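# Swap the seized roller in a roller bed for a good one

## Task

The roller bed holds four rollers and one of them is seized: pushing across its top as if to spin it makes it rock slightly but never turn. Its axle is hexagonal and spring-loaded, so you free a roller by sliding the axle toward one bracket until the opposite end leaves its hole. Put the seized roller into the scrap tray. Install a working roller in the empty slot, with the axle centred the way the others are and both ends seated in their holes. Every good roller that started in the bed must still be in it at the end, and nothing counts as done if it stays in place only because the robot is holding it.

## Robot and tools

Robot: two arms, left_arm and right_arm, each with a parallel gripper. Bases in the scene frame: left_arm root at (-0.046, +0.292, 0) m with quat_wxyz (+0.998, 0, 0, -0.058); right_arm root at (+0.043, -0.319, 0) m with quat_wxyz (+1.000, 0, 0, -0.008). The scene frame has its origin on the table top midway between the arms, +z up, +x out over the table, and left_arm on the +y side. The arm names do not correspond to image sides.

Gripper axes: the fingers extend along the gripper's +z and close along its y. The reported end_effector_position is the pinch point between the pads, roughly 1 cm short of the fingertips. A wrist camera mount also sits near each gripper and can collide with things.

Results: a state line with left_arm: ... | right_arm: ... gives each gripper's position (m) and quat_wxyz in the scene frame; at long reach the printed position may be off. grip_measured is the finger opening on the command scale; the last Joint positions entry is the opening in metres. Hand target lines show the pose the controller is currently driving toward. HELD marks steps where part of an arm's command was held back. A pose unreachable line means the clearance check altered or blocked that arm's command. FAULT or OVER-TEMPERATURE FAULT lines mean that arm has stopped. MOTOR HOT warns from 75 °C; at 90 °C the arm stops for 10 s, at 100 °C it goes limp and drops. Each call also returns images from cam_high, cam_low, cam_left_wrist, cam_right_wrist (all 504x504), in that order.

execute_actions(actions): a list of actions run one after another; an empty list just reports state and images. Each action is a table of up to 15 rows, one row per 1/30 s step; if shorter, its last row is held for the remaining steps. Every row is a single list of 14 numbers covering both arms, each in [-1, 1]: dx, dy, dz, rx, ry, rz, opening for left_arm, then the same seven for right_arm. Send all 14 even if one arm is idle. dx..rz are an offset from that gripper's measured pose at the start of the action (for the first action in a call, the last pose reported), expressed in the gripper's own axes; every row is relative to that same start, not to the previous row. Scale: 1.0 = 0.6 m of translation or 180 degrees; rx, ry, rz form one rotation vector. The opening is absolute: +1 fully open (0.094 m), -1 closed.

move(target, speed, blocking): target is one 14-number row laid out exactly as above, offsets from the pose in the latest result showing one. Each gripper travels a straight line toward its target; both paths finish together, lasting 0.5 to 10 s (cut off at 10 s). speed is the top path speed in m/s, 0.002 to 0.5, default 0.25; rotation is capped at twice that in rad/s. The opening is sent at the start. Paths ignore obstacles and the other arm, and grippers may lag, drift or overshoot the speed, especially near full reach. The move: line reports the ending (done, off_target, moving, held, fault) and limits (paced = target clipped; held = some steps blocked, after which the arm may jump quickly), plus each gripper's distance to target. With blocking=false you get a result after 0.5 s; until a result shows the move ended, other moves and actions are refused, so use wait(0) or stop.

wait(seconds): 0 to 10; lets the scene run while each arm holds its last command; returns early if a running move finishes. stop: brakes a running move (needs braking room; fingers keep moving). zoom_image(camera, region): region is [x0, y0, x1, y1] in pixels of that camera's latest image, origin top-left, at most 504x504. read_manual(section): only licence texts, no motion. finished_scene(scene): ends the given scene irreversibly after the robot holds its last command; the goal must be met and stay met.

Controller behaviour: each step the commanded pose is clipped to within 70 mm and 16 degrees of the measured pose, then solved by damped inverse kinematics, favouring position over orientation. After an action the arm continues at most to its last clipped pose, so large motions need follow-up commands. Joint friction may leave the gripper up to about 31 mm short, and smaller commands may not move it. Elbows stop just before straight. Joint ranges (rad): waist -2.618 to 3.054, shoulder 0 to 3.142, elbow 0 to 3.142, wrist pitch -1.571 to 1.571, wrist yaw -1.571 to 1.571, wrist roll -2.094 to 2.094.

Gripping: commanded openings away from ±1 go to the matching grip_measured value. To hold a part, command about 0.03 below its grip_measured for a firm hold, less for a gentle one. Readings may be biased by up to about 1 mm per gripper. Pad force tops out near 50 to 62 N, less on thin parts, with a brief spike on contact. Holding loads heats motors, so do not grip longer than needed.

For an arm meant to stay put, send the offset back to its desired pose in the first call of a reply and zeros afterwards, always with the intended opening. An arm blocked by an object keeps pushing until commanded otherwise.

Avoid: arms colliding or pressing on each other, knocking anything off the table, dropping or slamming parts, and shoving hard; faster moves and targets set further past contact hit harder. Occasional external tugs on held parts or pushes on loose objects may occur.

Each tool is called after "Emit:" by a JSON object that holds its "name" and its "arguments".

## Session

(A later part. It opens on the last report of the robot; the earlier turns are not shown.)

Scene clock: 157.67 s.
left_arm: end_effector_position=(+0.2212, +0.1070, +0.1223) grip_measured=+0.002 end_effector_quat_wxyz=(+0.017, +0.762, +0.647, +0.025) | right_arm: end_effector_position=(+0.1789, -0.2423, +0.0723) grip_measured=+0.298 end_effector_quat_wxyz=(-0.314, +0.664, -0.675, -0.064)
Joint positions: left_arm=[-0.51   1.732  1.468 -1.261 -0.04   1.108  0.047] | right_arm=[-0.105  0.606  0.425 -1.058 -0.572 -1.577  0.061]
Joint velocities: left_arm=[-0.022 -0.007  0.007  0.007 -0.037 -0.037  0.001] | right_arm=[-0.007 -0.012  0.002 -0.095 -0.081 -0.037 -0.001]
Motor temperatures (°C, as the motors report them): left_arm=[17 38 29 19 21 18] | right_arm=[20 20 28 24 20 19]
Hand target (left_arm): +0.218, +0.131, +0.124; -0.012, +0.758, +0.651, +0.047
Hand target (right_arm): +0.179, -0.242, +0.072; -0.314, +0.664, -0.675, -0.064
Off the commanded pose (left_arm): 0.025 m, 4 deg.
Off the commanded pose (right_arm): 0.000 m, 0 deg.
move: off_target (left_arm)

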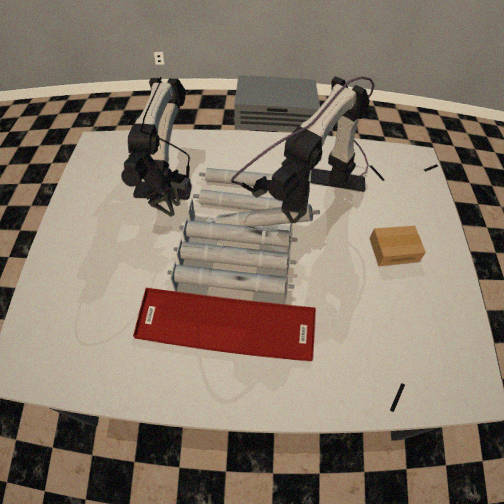

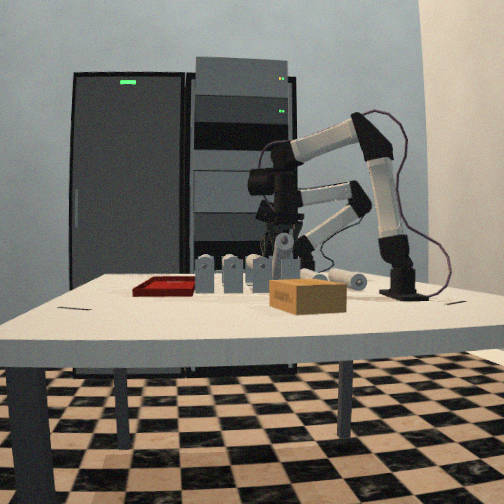

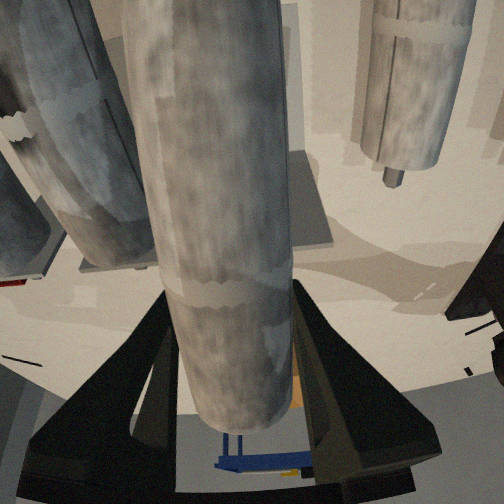

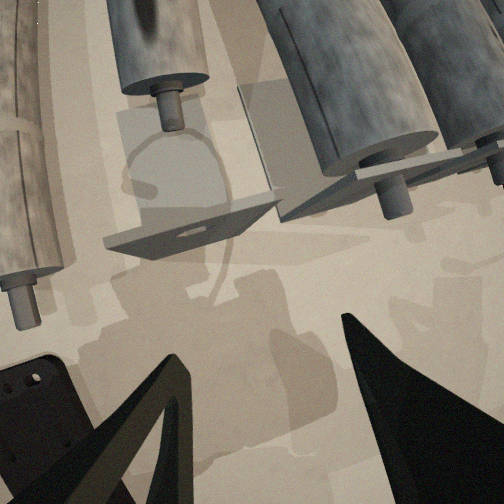

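Emit:
{"name": "move", "arguments": {"target": [0,0,-0.33,0,0,0,-0.1,0,0,0,0,0,0,0.3], "speed": 0.1}}

Emit:
{"name": "move", "arguments": {"target": [-0.08,0.52,0,0,0,0,-0.1,0,0,0,0,0,0,0.3], "speed": 0.1}}

Scene clock: 162.50 s.
left_arm: end_effector_position=(+0.1977, +0.0852, +0.2829) grip_measured=+0.013 end_effector_quat_wxyz=(+0.176, +0.778, +0.604, +0.007) | right_arm: end_effector_position=(+0.1789, -0.2423, +0.0723) grip_measured=+0.298 end_effector_quat_wxyz=(-0.314, +0.664, -0.675, -0.064)
Joint positions: left_arm=[-0.549  1.587  1.918 -1.555  0.07   1.143  0.048] | right_arm=[-0.105  0.606  0.425 -1.058 -0.572 -1.577  0.061]
Joint velocities: left_arm=[ 0.007  0.007 -0.022 -0.022 -0.007 -0.081  0.001] | right_arm=[ 0.002 -0.002 -0.002 -0.066 -0.007  0.022 -0.001]
Motor temperatures (°C, as the motors report them): left_arm=[17 38 29 19 21 18] | right_arm=[20 20 28 24 20 19]
Hand target (left_arm): +0.207, +0.103, +0.320; +0.227, +0.744, +0.626, +0.056
Hand target (right_arm): +0.179, -0.242, +0.072; -0.314, +0.664, -0.675, -0.064
Off the commanded pose (left_arm): 0.044 m, 19 deg; orientation clipped at the last step of the last action.
Off the commanded pose (right_arm): 0.000 m, 0 deg.
joint sent to its limit (left arm) — the command would take joint 4 (wrist pitch) past its lower limit, so that joint was sent only as far as its limit.
move: off_target (left_arm); limits=paced

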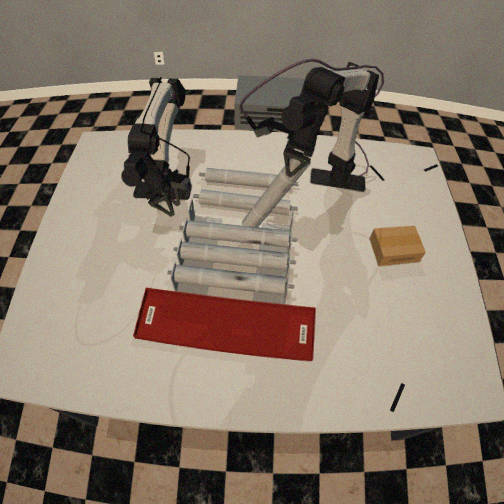

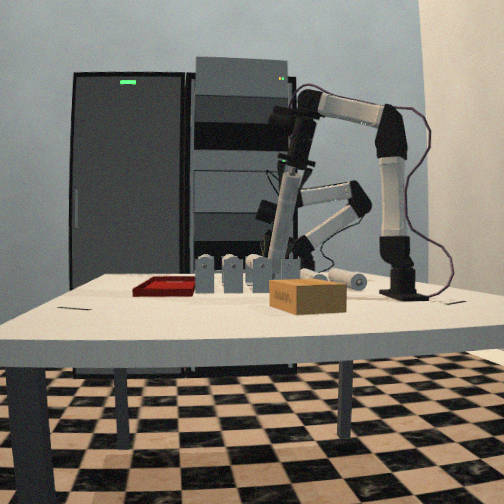

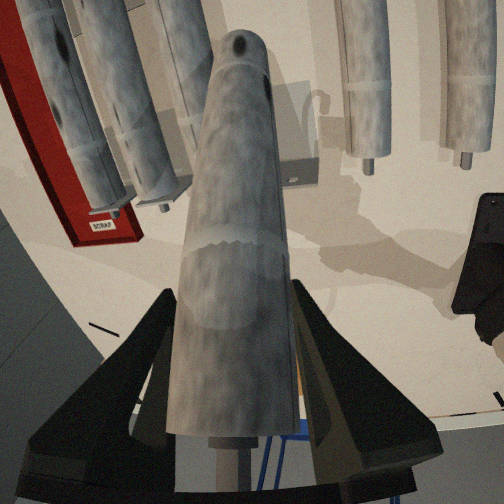

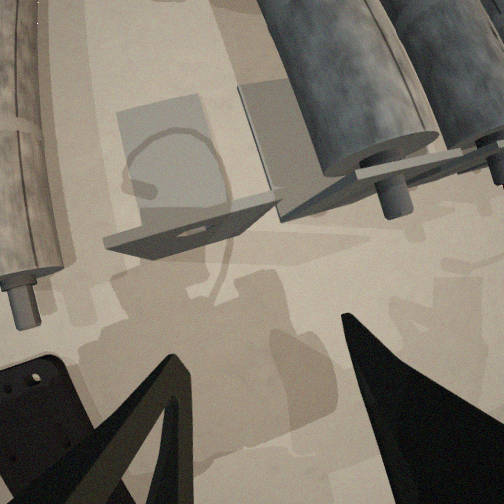

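Scene clock: 166.20 s.
left_arm: end_effector_position=(+0.3572, -0.0054, +0.3057) grip_measured=+0.131 end_effector_quat_wxyz=(+0.284, +0.522, +0.740, -0.314) | right_arm: end_effector_position=(+0.1789, -0.2423, +0.0723) grip_measured=+0.298 end_effector_quat_wxyz=(-0.314, +0.664, -0.675, -0.064)
Joint positions: left_arm=[-0.29   2.321  2.835 -1.543  0.725  0.612  0.053] | right_arm=[-0.105  0.606  0.425 -1.058 -0.572 -1.577  0.061]
Joint velocities: left_arm=[ 0.007  0.022  0.027  0.081 -0.081  0.007 -0.   ] | right_arm=[-0.002 -0.017  0.012  0.007  0.022  0.007  0.   ]
Motor temperatures (°C, as the motors report them): left_arm=[18 38 30 20 21 18] | right_arm=[20 20 28 24 20 19]
Hand target (left_arm): +0.402, +0.001, +0.335; +0.397, +0.544, +0.701, -0.233
Hand target (right_arm): +0.179, -0.242, +0.072; -0.314, +0.664, -0.675, -0.064
Off the commanded pose (left_arm): 0.142 m, 52 deg; position and orientation clipped at the last step of the last action.
Off the commanded pose (right_arm): 0.000 m, 0 deg.
elbow stopped short (left arm): the move would have taken joint 3 (elbow) straighter than the controller allows; a more bent joint 3 avoids this.
move: off_target (left_arm); limits=paced

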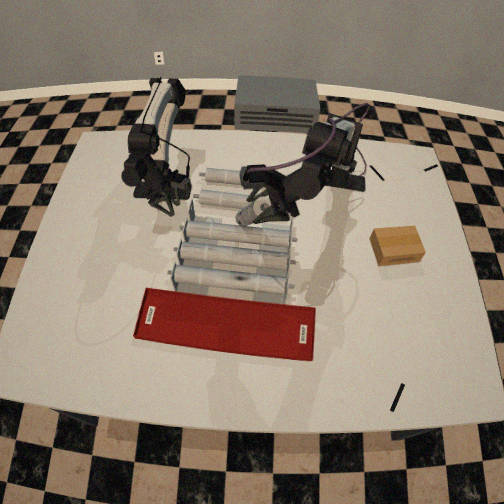

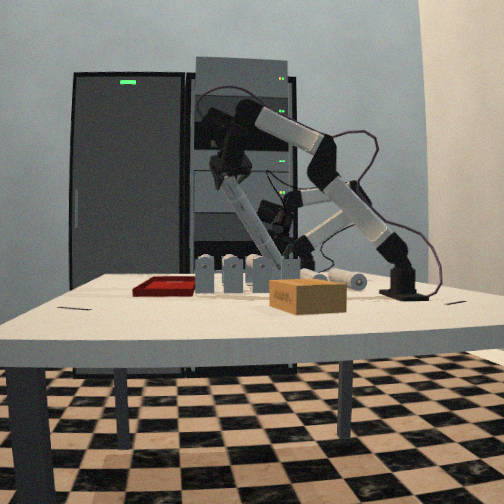

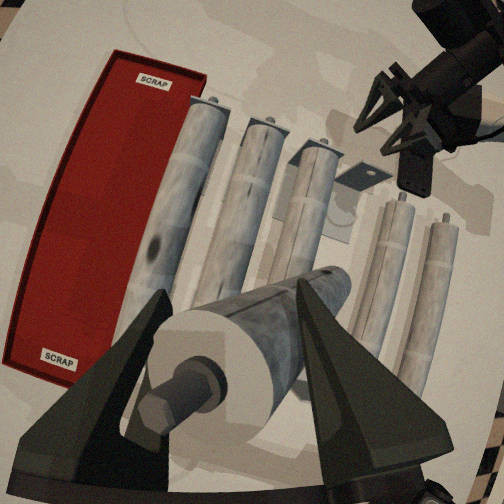

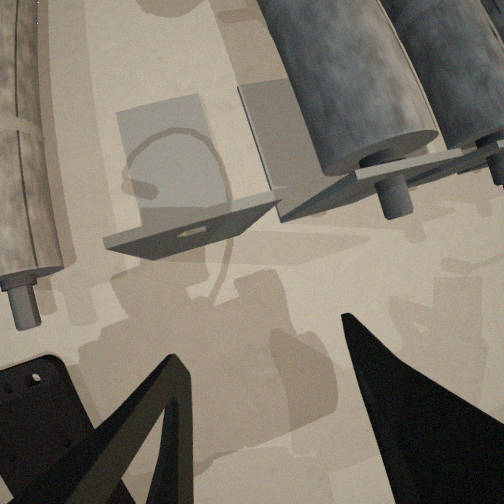

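Emit:
{"name": "move", "arguments": {"target": [0.41,-0.118,-0.005,0,0.28,0.132,-0.1,0,0,0,0,0,0,0.3], "speed": 0.1}}

Scene clock: 184.23 s.
left_arm: end_effector_position=(+0.2190, +0.1053, +0.1503) grip_measured=-0.099 end_effector_quat_wxyz=(+0.078, +0.767, +0.635, -0.040) | right_arm: end_effector_position=(+0.1789, -0.2423, +0.0723) grip_measured=+0.298 end_effector_quat_wxyz=(-0.314, +0.664, -0.675, -0.064)
Joint positions: left_arm=[-0.431  1.656  1.48  -1.273  0.126  1.203  0.042] | right_arm=[-0.105  0.606  0.425 -1.058 -0.572 -1.577  0.061]
Joint velocities: left_arm=[-0.261  0.457  0.383 -0.418 -0.652 -0.491 -0.001] | right_arm=[ 0.002 -0.007  0.002  0.007 -0.066  0.037 -0.001]
Motor temperatures (°C, as the motors report them): left_arm=[17 37 29 23 23 18] | right_arm=[20 20 29 24 20 19]
Hand target (left_arm): +0.215, +0.124, +0.141; +0.012, +0.745, +0.666, -0.003
Hand target (right_arm): +0.179, -0.242, +0.072; -0.314, +0.664, -0.675, -0.064
Off the commanded pose (left_arm): 0.025 m, 11 deg.
Off the commanded pose (right_arm): 0.000 m, 0 deg.
move: moving (left_arm; no rest 5 s after the path's end); limits=paced

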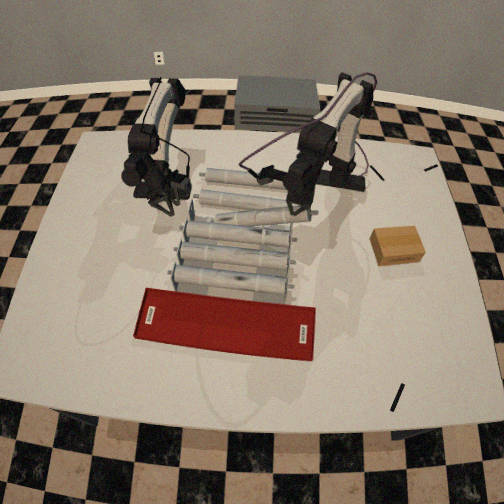

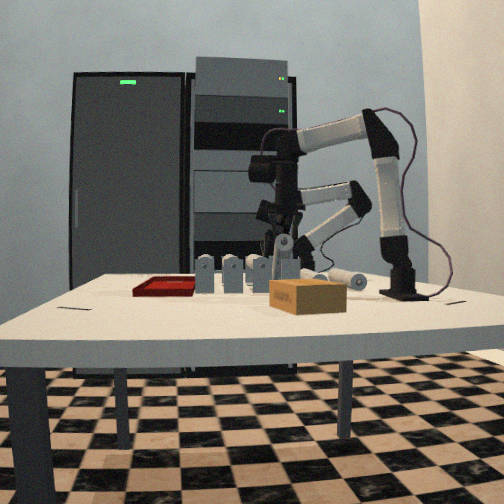

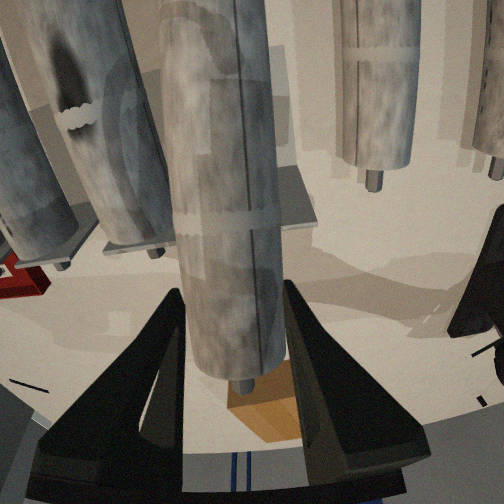

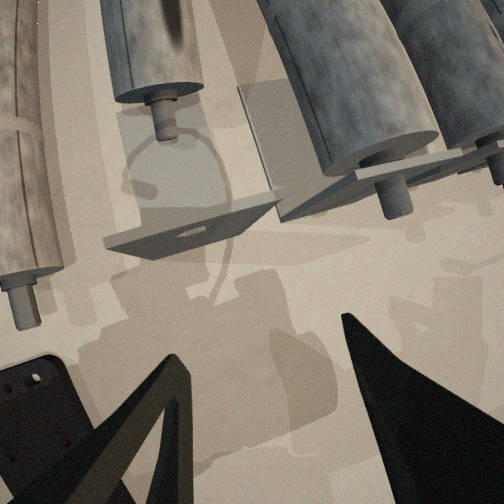

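Laid back. Open, lift, go to its centre.

Emit:
{"name": "move", "arguments": {"target": [0,0,-0.05,0,0,0,0.5,0,0,0,0,0,0,0.3]}}

Emit:
{"name": "move", "arguments": {"target": [-0.17,0,0,0,0,0,0.5,0,0,0,0,0,0,0.3], "speed": 0.12}}

Scene clock: 187.30 s.
left_arm: end_effector_position=(+0.2192, +0.1069, +0.1758) grip_measured=+0.499 end_effector_quat_wxyz=(+0.077, +0.767, +0.636, -0.035) | right_arm: end_effector_position=(+0.1789, -0.2423, +0.0723) grip_measured=+0.298 end_effector_quat_wxyz=(-0.314, +0.664, -0.675, -0.064)
Joint positions: left_arm=[-0.431  1.663  1.591 -1.375  0.117  1.202  0.07 ] | right_arm=[-0.105  0.606  0.425 -1.058 -0.572 -1.577  0.061]
Joint velocities: left_arm=[-0.007  0.012 -0.017 -0.037  0.007  0.081 -0.   ] | right_arm=[-0.002  0.002 -0.007 -0.037 -0.051  0.051 -0.   ]
Motor temperatures (°C, as the motors report them): left_arm=[17 37 29 23 23 18] | right_arm=[20 20 29 24 20 19]
Hand target (left_arm): +0.218, +0.110, +0.180; +0.078, +0.767, +0.635, -0.040
Hand target (right_arm): +0.179, -0.242, +0.072; -0.314, +0.664, -0.675, -0.064
Off the commanded pose (left_arm): 0.005 m, 1 deg.
Off the commanded pose (right_arm): 0.000 m, 0 deg.
move: done

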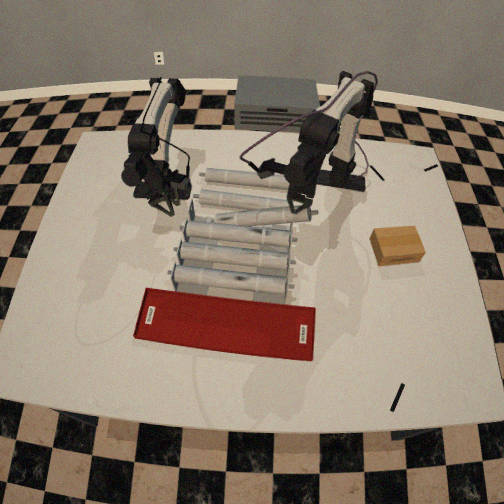

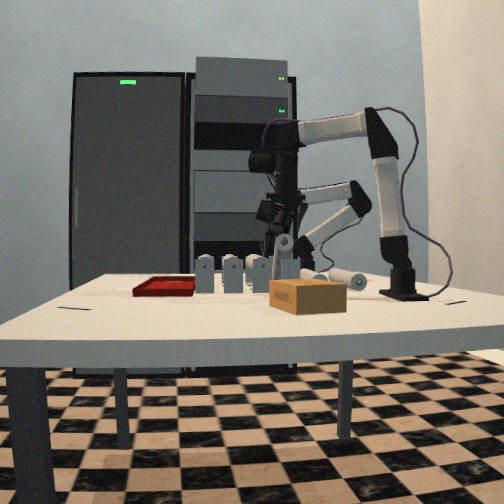

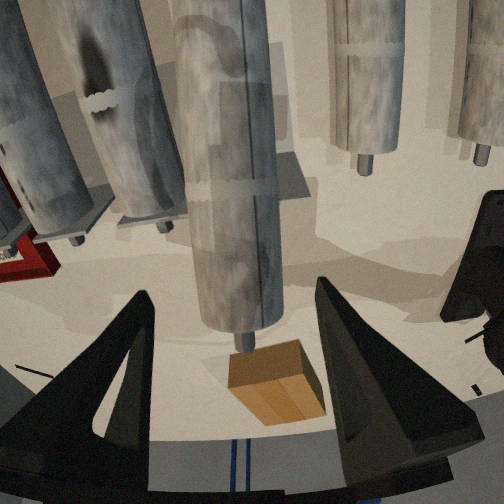

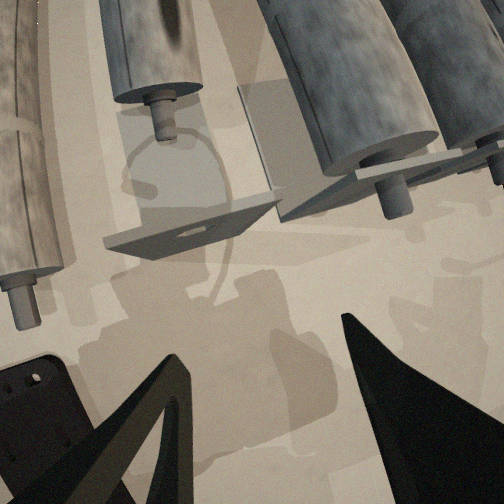

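Scene clock: 188.63 s.
left_arm: end_effector_position=(+0.1999, +0.0062, +0.1960) grip_measured=+0.499 end_effector_quat_wxyz=(+0.093, +0.769, +0.631, -0.044) | right_arm: end_effector_position=(+0.1789, -0.2423, +0.0723) grip_measured=+0.298 end_effector_quat_wxyz=(-0.314, +0.664, -0.675, -0.064)
Joint positions: left_arm=[-0.698  1.841  1.878 -1.426  0.1    0.942  0.07 ] | right_arm=[-0.105  0.606  0.425 -1.058 -0.572 -1.577  0.061]
Joint velocities: left_arm=[-0.012 -0.002  0.002 -0.022 -0.051 -0.022 -0.   ] | right_arm=[-0.007  0.002  0.002 -0.081 -0.051 -0.022 -0.   ]
Motor temperatures (°C, as the motors report them): left_arm=[17 36 29 22 22 18] | right_arm=[20 20 29 24 20 19]
Hand target (left_arm): +0.200, +0.007, +0.190; +0.077, +0.767, +0.636, -0.039
Hand target (right_arm): +0.179, -0.242, +0.072; -0.314, +0.664, -0.675, -0.064
Off the commanded pose (left_arm): 0.005 m, 2 deg.
Off the commanded pose (right_arm): 0.000 m, 0 deg.
move: done

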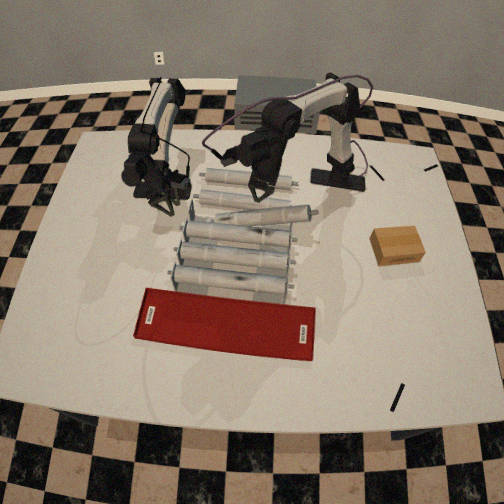

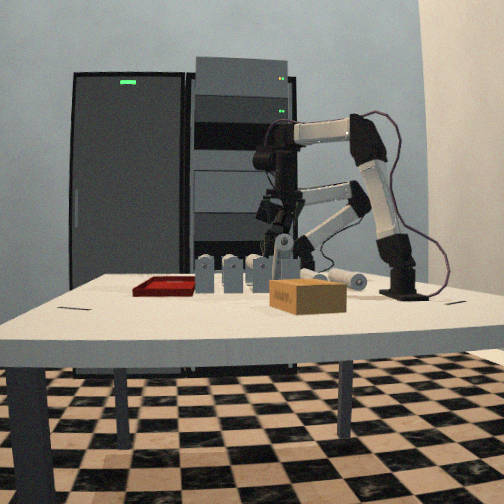

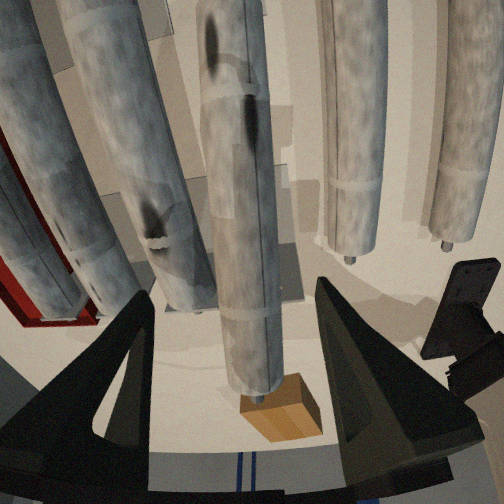

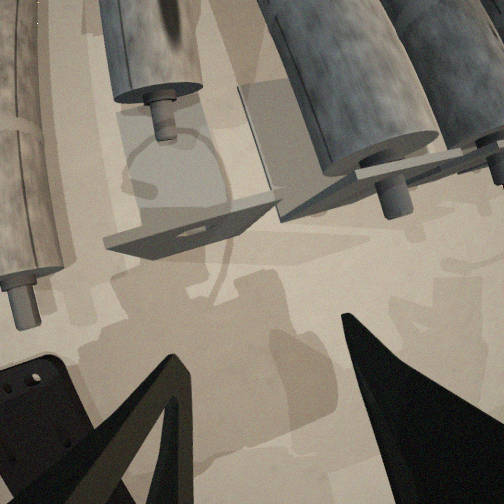

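Emit:
{"name": "move", "arguments": {"target": [0.063,-0.02,0.207,0,0.06,0,0.5,0,0,0,0,0,0,0.3], "speed": 0.1}}

Emit:
{"name": "move", "arguments": {"target": [0,0,0,0,0,0,-0.1,0,0,0,0,0,0,0.3]}}

Emit:
{"name": "move", "arguments": {"target": [0,0,-0.2,0,0,0,-0.1,0,0,0,0,0,0,0.3], "speed": 0.08}}

Scene clock: 193.67 s.
left_arm: end_effector_position=(+0.2041, +0.0211, +0.0769) grip_measured=+0.499 end_effector_quat_wxyz=(+0.045, +0.769, +0.637, +0.021) | right_arm: end_effector_position=(+0.1789, -0.2423, +0.0723) grip_measured=+0.298 end_effector_quat_wxyz=(-0.314, +0.664, -0.675, -0.064)
Joint positions: left_arm=[-0.727  1.872  1.456 -1.063 -0.039  0.915  0.07 ] | right_arm=[-0.105  0.606  0.425 -1.058 -0.572 -1.577  0.061]
Joint velocities: left_arm=[ 0.017 -0.002  0.017 -0.081 -0.037  0.007 -0.001] | right_arm=[ 0.002  0.002 -0.007 -0.154  0.037  0.007  0.   ]
Motor temperatures (°C, as the motors report them): left_arm=[17 36 29 22 22 18] | right_arm=[20 20 29 24 20 19]
Hand target (left_arm): +0.201, +0.022, +0.066; +0.033, +0.769, +0.638, +0.028
Hand target (right_arm): +0.179, -0.242, +0.072; -0.314, +0.664, -0.675, -0.064
Off the commanded pose (left_arm): 0.011 m, 2 deg.
Off the commanded pose (right_arm): 0.000 m, 0 deg.
move: off_target (left_arm)

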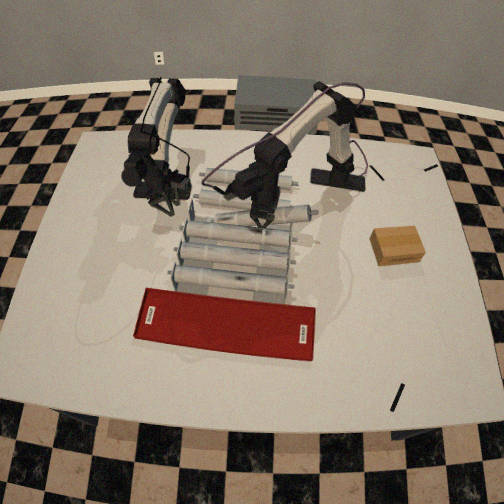

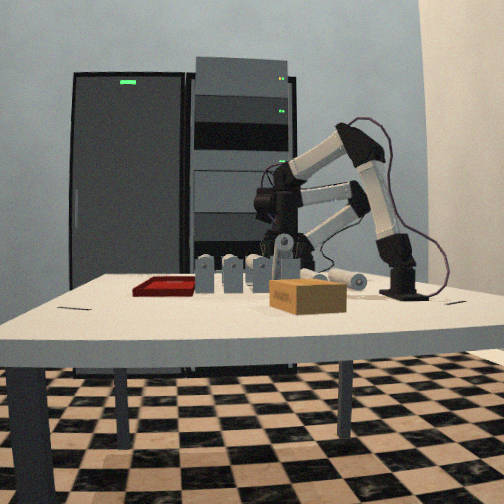

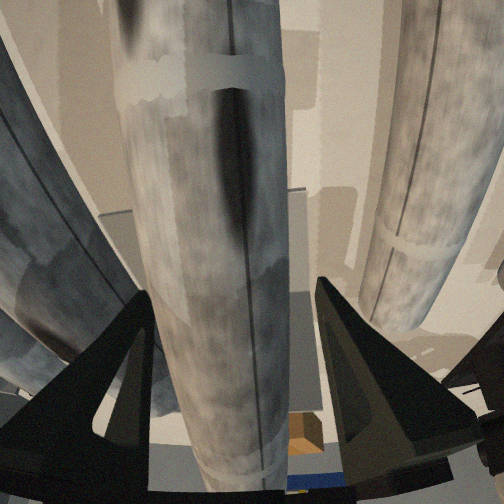

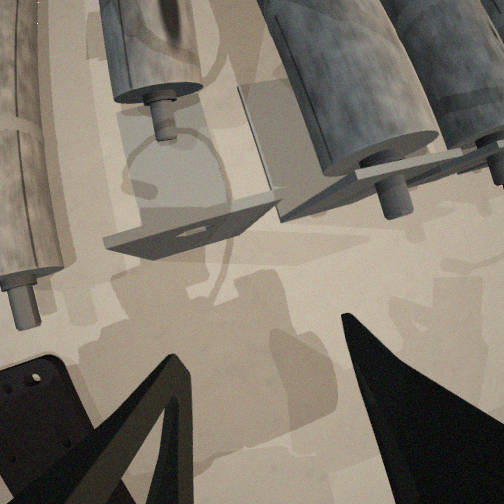

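Scene clock: 194.17 s.
left_arm: end_effector_position=(+0.2053, +0.0206, +0.0771) grip_measured=+0.000 end_effector_quat_wxyz=(+0.048, +0.769, +0.637, +0.023) | right_arm: end_effector_position=(+0.1789, -0.2423, +0.0723) grip_measured=+0.298 end_effector_quat_wxyz=(-0.314, +0.664, -0.675, -0.064)
Joint positions: left_arm=[-0.727  1.872  1.456 -1.058 -0.042  0.916  0.047] | right_arm=[-0.105  0.606  0.425 -1.058 -0.572 -1.577  0.061]
Joint velocities: left_arm=[-0.002 -0.007 -0.002 -0.022  0.007 -0.051 -0.001] | right_arm=[ 0.007 -0.007 -0.012  0.051 -0.037 -0.051 -0.001]
Motor temperatures (°C, as the motors report them): left_arm=[17 36 29 22 22 18] | right_arm=[20 20 29 24 20 19]
Hand target (left_arm): +0.204, +0.021, +0.077; +0.045, +0.769, +0.637, +0.021
Hand target (right_arm): +0.179, -0.242, +0.072; -0.314, +0.664, -0.675, -0.064
Off the commanded pose (left_arm): 0.001 m, 0 deg.
Off the commanded pose (right_arm): 0.000 m, 0 deg.
move: done

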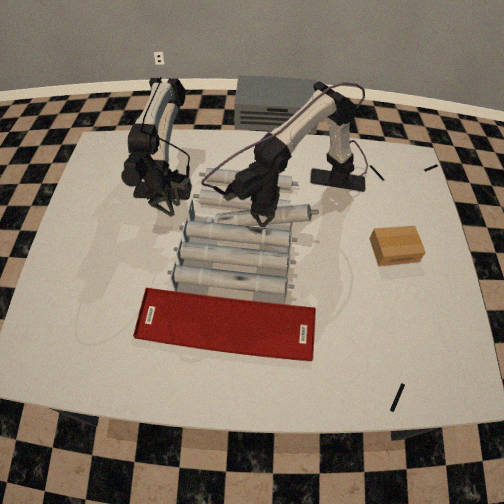

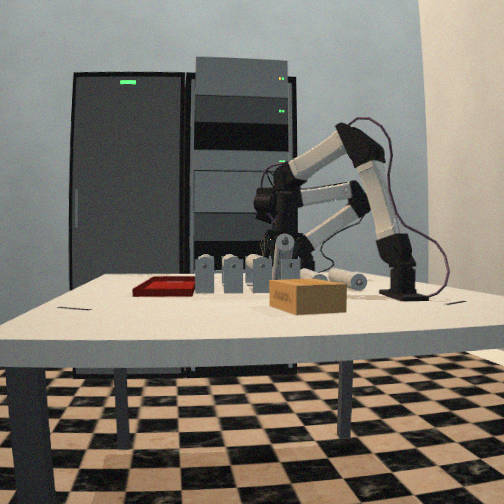

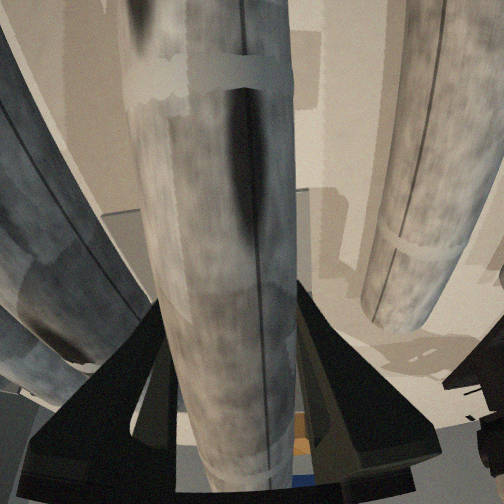

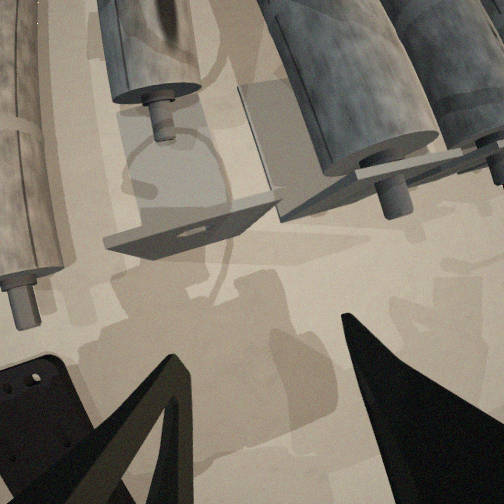

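Scene clock: 196.23 s.
left_arm: end_effector_position=(+0.1939, +0.0294, +0.1829) grip_measured=+0.000 end_effector_quat_wxyz=(+0.027, +0.770, +0.637, +0.022) | right_arm: end_effector_position=(+0.1789, -0.2423, +0.0723) grip_measured=+0.298 end_effector_quat_wxyz=(-0.314, +0.664, -0.675, -0.064)
Joint positions: left_arm=[-0.734  1.872  1.882 -1.526 -0.042  0.91   0.047] | right_arm=[-0.105  0.606  0.425 -1.058 -0.572 -1.577  0.061]
Joint velocities: left_arm=[-0.012  0.017  0.002 -0.037  0.007 -0.066 -0.   ] | right_arm=[-0.012 -0.012 -0.012  0.051 -0.037  0.007 -0.   ]
Motor temperatures (°C, as the motors report them): left_arm=[17 36 30 22 22 18] | right_arm=[20 20 29 24 20 19]
Hand target (left_arm): +0.194, +0.024, +0.196; +0.048, +0.769, +0.637, +0.022
Hand target (right_arm): +0.179, -0.242, +0.072; -0.314, +0.664, -0.675, -0.064
Off the commanded pose (left_arm): 0.014 m, 2 deg.
Off the commanded pose (right_arm): 0.000 m, 0 deg.
move: off_target (left_arm)

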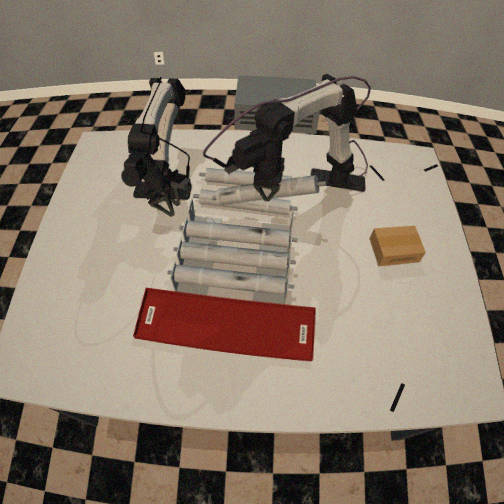

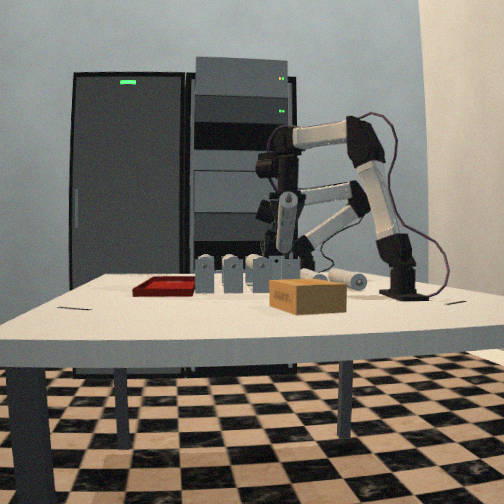

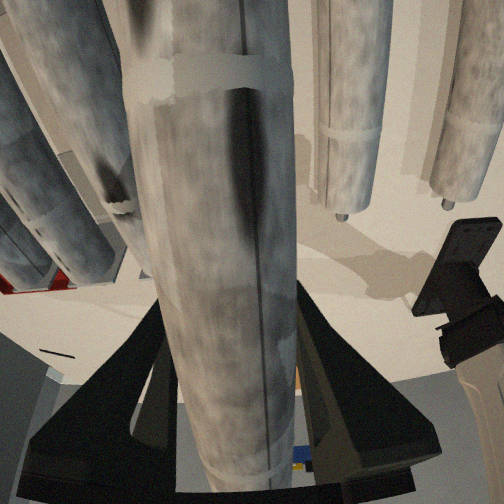

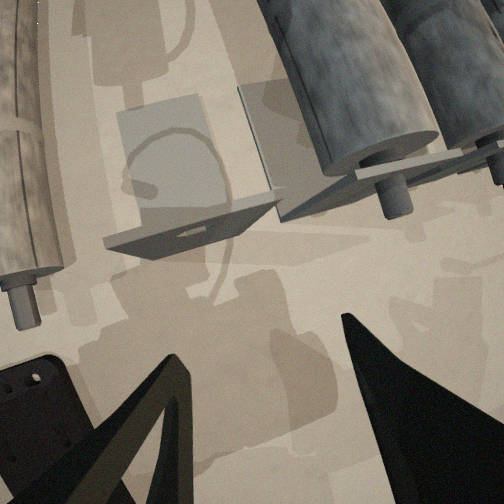

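Emit:
{"name": "move", "arguments": {"target": [0.03,0.54,0,-0.15,-0.08,0,-0.1,0,0,0,0,0,0,0.3], "speed": 0.12}}

Scene clock: 201.60 s.
left_arm: end_effector_position=(+0.4874, +0.0046, +0.1534) grip_measured=+0.000 end_effector_quat_wxyz=(+0.271, +0.738, +0.612, +0.083) | right_arm: end_effector_position=(+0.1789, -0.2423, +0.0723) grip_measured=+0.298 end_effector_quat_wxyz=(-0.314, +0.664, -0.675, -0.064)
Joint positions: left_arm=[-0.362  2.609  2.829 -1.219  0.056  1.262  0.047] | right_arm=[-0.105  0.606  0.425 -1.058 -0.572 -1.577  0.061]
Joint velocities: left_arm=[ 0.002  0.002  0.022  0.022  0.051  0.007 -0.001] | right_arm=[ 0.002  0.002 -0.002  0.007 -0.007 -0.081 -0.   ]
Motor temperatures (°C, as the motors report them): left_arm=[17 38 31 22 22 18] | right_arm=[20 20 29 24 20 19]
Hand target (left_arm): +0.506, -0.005, +0.207; +0.354, +0.720, +0.587, +0.110
Hand target (right_arm): +0.179, -0.242, +0.072; -0.314, +0.664, -0.675, -0.064
Off the commanded pose (left_arm): 0.061 m, 2 deg.
Off the commanded pose (right_arm): 0.000 m, 0 deg.
elbow stopped short (left arm): the move would have taken joint 3 (elbow) straighter than the controller allows; a more bent joint 3 avoids this.
move: off_target (left_arm)

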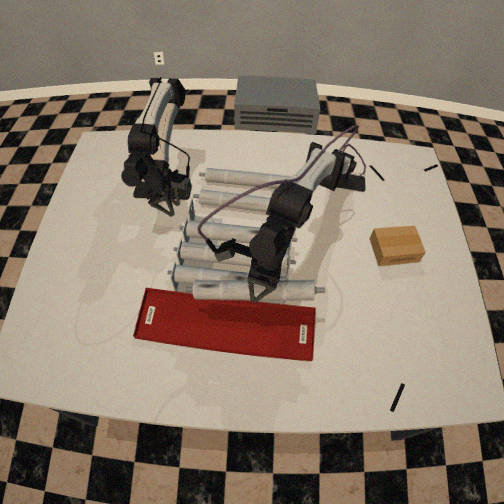

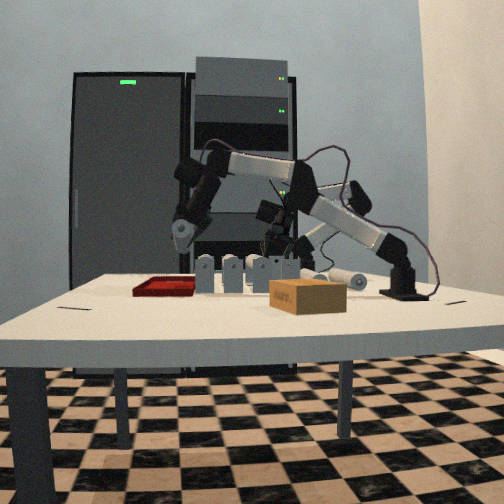

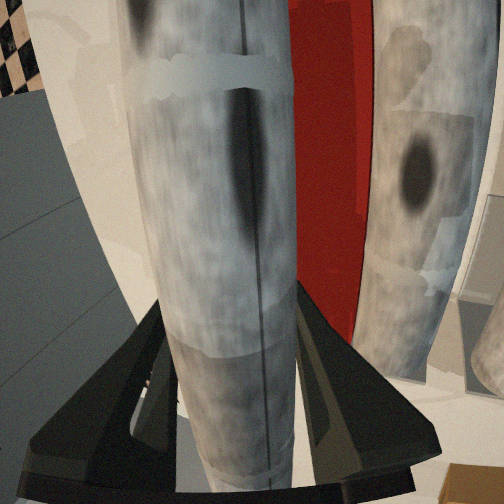

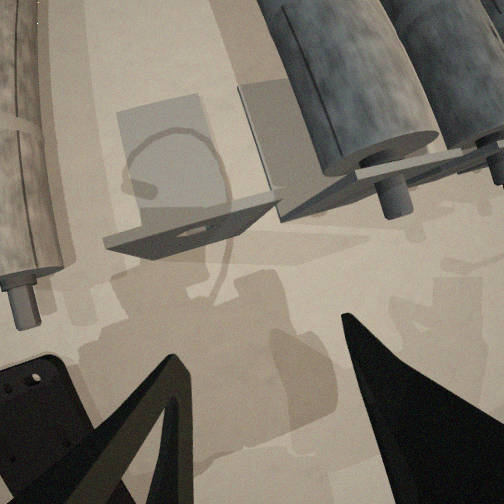

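Emit:
{"name": "move", "arguments": {"target": [-0.03,0,0.19,0,0,0,-0.1,0,0,0,0,0,0,0.3], "speed": 0.08}}

Emit:
{"name": "move", "arguments": {"target": [0,0,0,0,0,0,0.6,0,0,0,0,0,0,0.3]}}

Emit:
{"name": "move", "arguments": {"target": [0,0,-0.2,0,0,0,0.6,0,0,0,0,0,0,0.3]}}

Scene clock: 205.90 s.
left_arm: end_effector_position=(+0.5297, -0.0240, +0.0432) grip_measured=-0.001 end_effector_quat_wxyz=(+0.282, +0.727, +0.619, +0.088) | right_arm: end_effector_position=(+0.1789, -0.2423, +0.0723) grip_measured=+0.298 end_effector_quat_wxyz=(-0.314, +0.664, -0.675, -0.064)
Joint positions: left_arm=[-0.375  2.857  2.85  -0.966  0.039  1.227  0.047] | right_arm=[-0.105  0.606  0.425 -1.058 -0.572 -1.577  0.061]
Joint velocities: left_arm=[-0.007 -0.012 -0.022  0.037 -0.081 -0.037 -0.001] | right_arm=[ 0.002  0.002 -0.007 -0.081 -0.007 -0.007  0.   ]
Motor temperatures (°C, as the motors report them): left_arm=[17 42 32 23 21 18] | right_arm=[20 20 29 24 20 19]
Hand target (left_arm): +0.531, -0.044, +0.061; +0.312, +0.727, +0.604, +0.098
Hand target (right_arm): +0.179, -0.242, +0.072; -0.314, +0.664, -0.675, -0.064
Off the commanded pose (left_arm): 0.029 m, 2 deg.
Off the commanded pose (right_arm): 0.000 m, 0 deg.
elbow stopped short (left arm): the move would have taken joint 3 (elbow) straighter than the controller allows; a more bent joint 3 avoids this.
move: off_target (left_arm)

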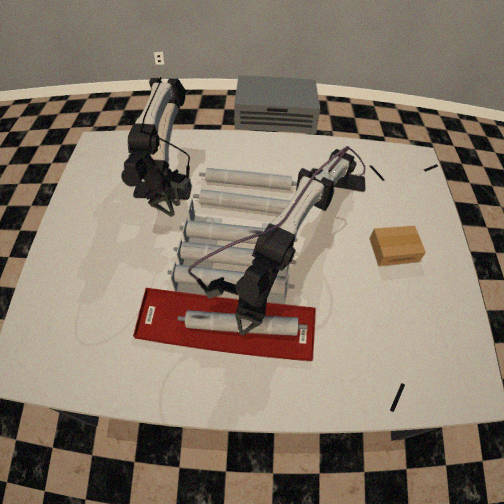

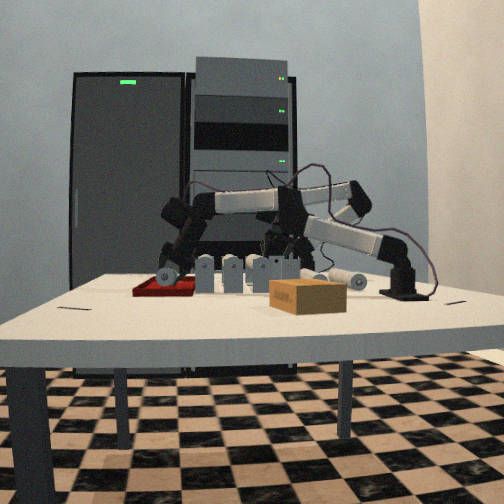

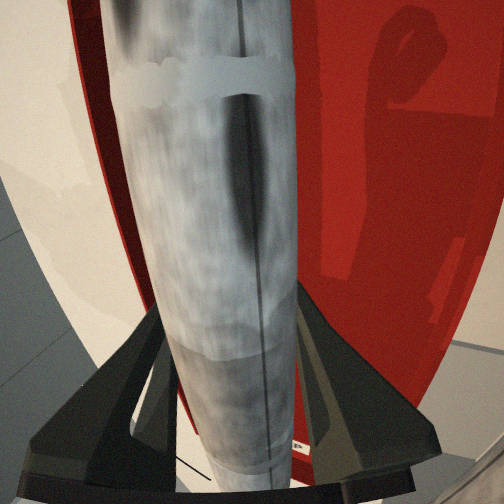

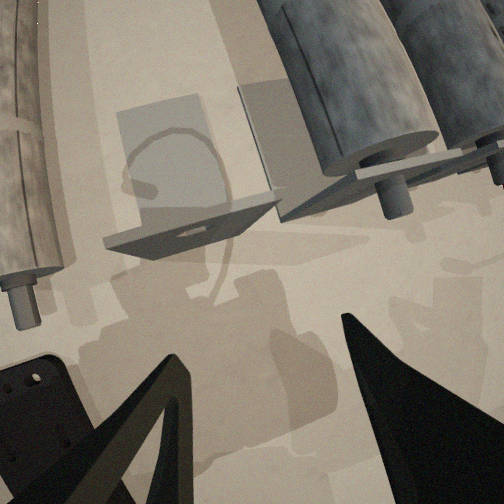

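Scene clock: 206.40 s.
left_arm: end_effector_position=(+0.5302, -0.0242, +0.0452) grip_measured=+0.599 end_effector_quat_wxyz=(+0.284, +0.727, +0.619, +0.089) | right_arm: end_effector_position=(+0.1789, -0.2423, +0.0723) grip_measured=+0.298 end_effector_quat_wxyz=(-0.314, +0.664, -0.675, -0.064)
Joint positions: left_arm=[-0.375  2.854  2.85  -0.964  0.039  1.227  0.075] | right_arm=[-0.105  0.606  0.425 -1.058 -0.572 -1.577  0.061]
Joint velocities: left_arm=[-0.022 -0.017 -0.007 -0.022 -0.037 -0.022 -0.001] | right_arm=[-0.017 -0.017  0.022  0.066  0.022  0.066  0.   ]
Motor temperatures (°C, as the motors report them): left_arm=[17 43 32 23 21 18] | right_arm=[20 20 29 24 20 19]
Hand target (left_arm): +0.530, -0.024, +0.043; +0.282, +0.727, +0.619, +0.088
Hand target (right_arm): +0.179, -0.242, +0.072; -0.314, +0.664, -0.675, -0.064
Off the commanded pose (left_arm): 0.002 m, 0 deg.
Off the commanded pose (right_arm): 0.000 m, 0 deg.
move: done

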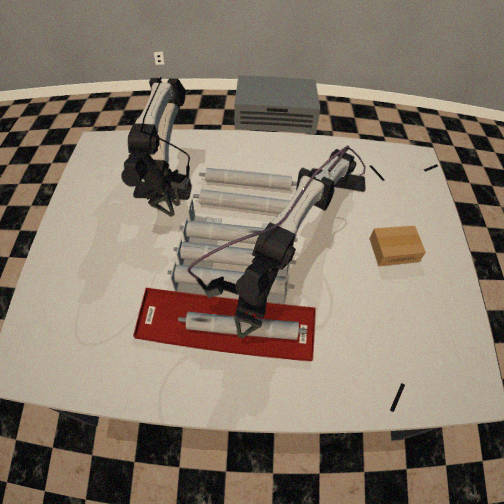

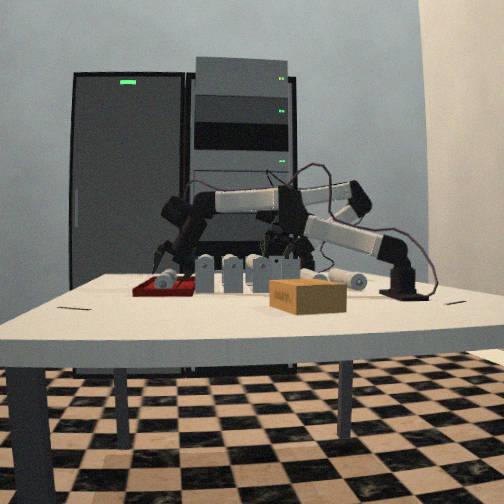

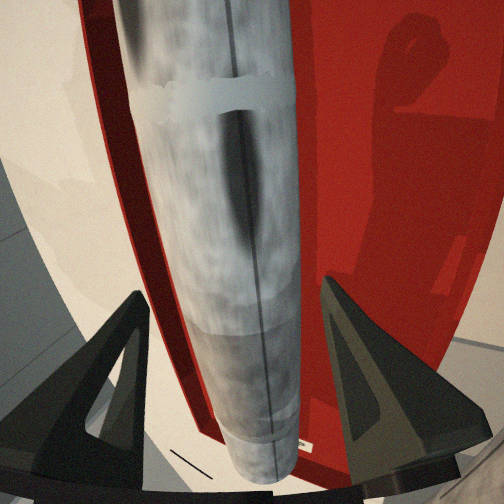

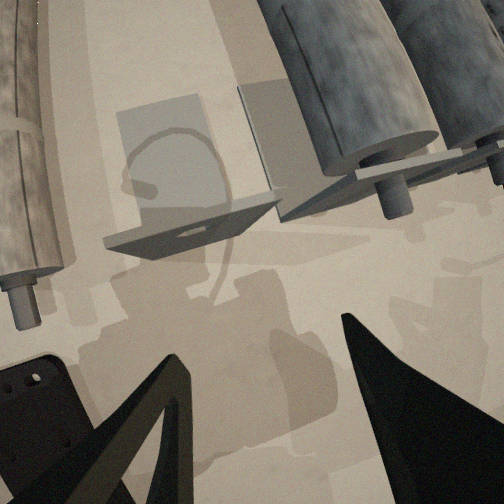

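Scene clock: 207.60 s.
left_arm: end_effector_position=(+0.4739, +0.0068, +0.1584) grip_measured=+0.599 end_effector_quat_wxyz=(+0.294, +0.724, +0.617, +0.095) | right_arm: end_effector_position=(+0.1789, -0.2423, +0.0723) grip_measured=+0.298 end_effector_quat_wxyz=(-0.314, +0.664, -0.675, -0.064)
Joint positions: left_arm=[-0.375  2.335  2.309 -0.917  0.035  1.227  0.075] | right_arm=[-0.105  0.606  0.425 -1.058 -0.572 -1.577  0.061]
Joint velocities: left_arm=[ 0.002 -0.007 -0.002 -0.022  0.007  0.081 -0.   ] | right_arm=[-0.012 -0.002 -0.002 -0.022 -0.022 -0.051 -0.001]
Motor temperatures (°C, as the motors report them): left_arm=[17 43 32 23 21 18] | right_arm=[20 20 29 24 20 19]
Hand target (left_arm): +0.474, +0.010, +0.146; +0.284, +0.727, +0.619, +0.089
Hand target (right_arm): +0.179, -0.242, +0.072; -0.314, +0.664, -0.675, -0.064
Off the commanded pose (left_arm): 0.015 m, 1 deg.
Off the commanded pose (right_arm): 0.000 m, 0 deg.
move: off_target (left_arm)

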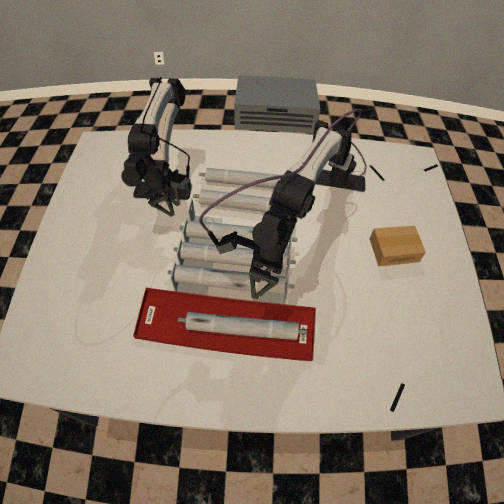

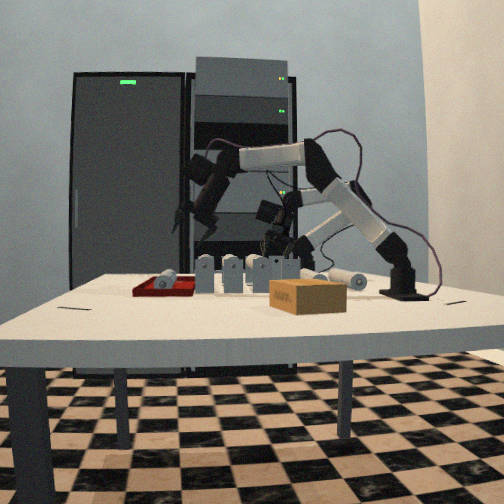

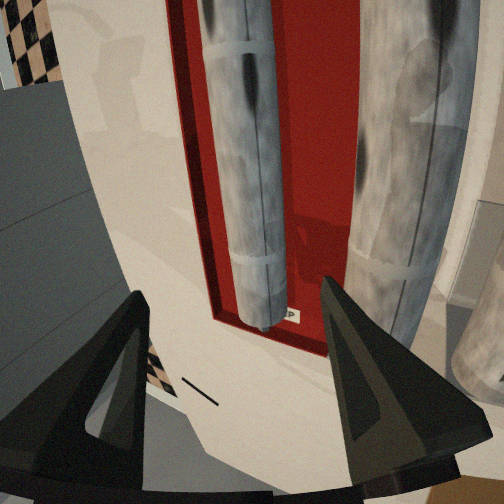

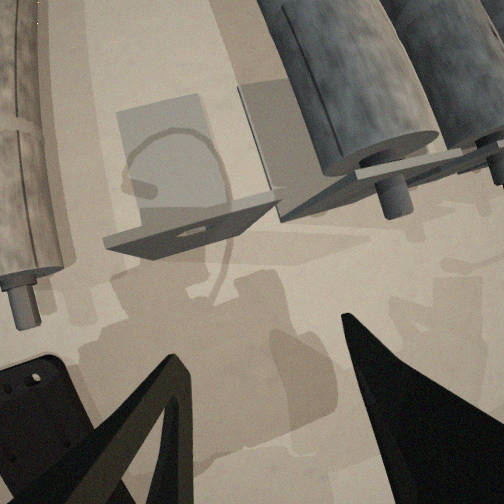

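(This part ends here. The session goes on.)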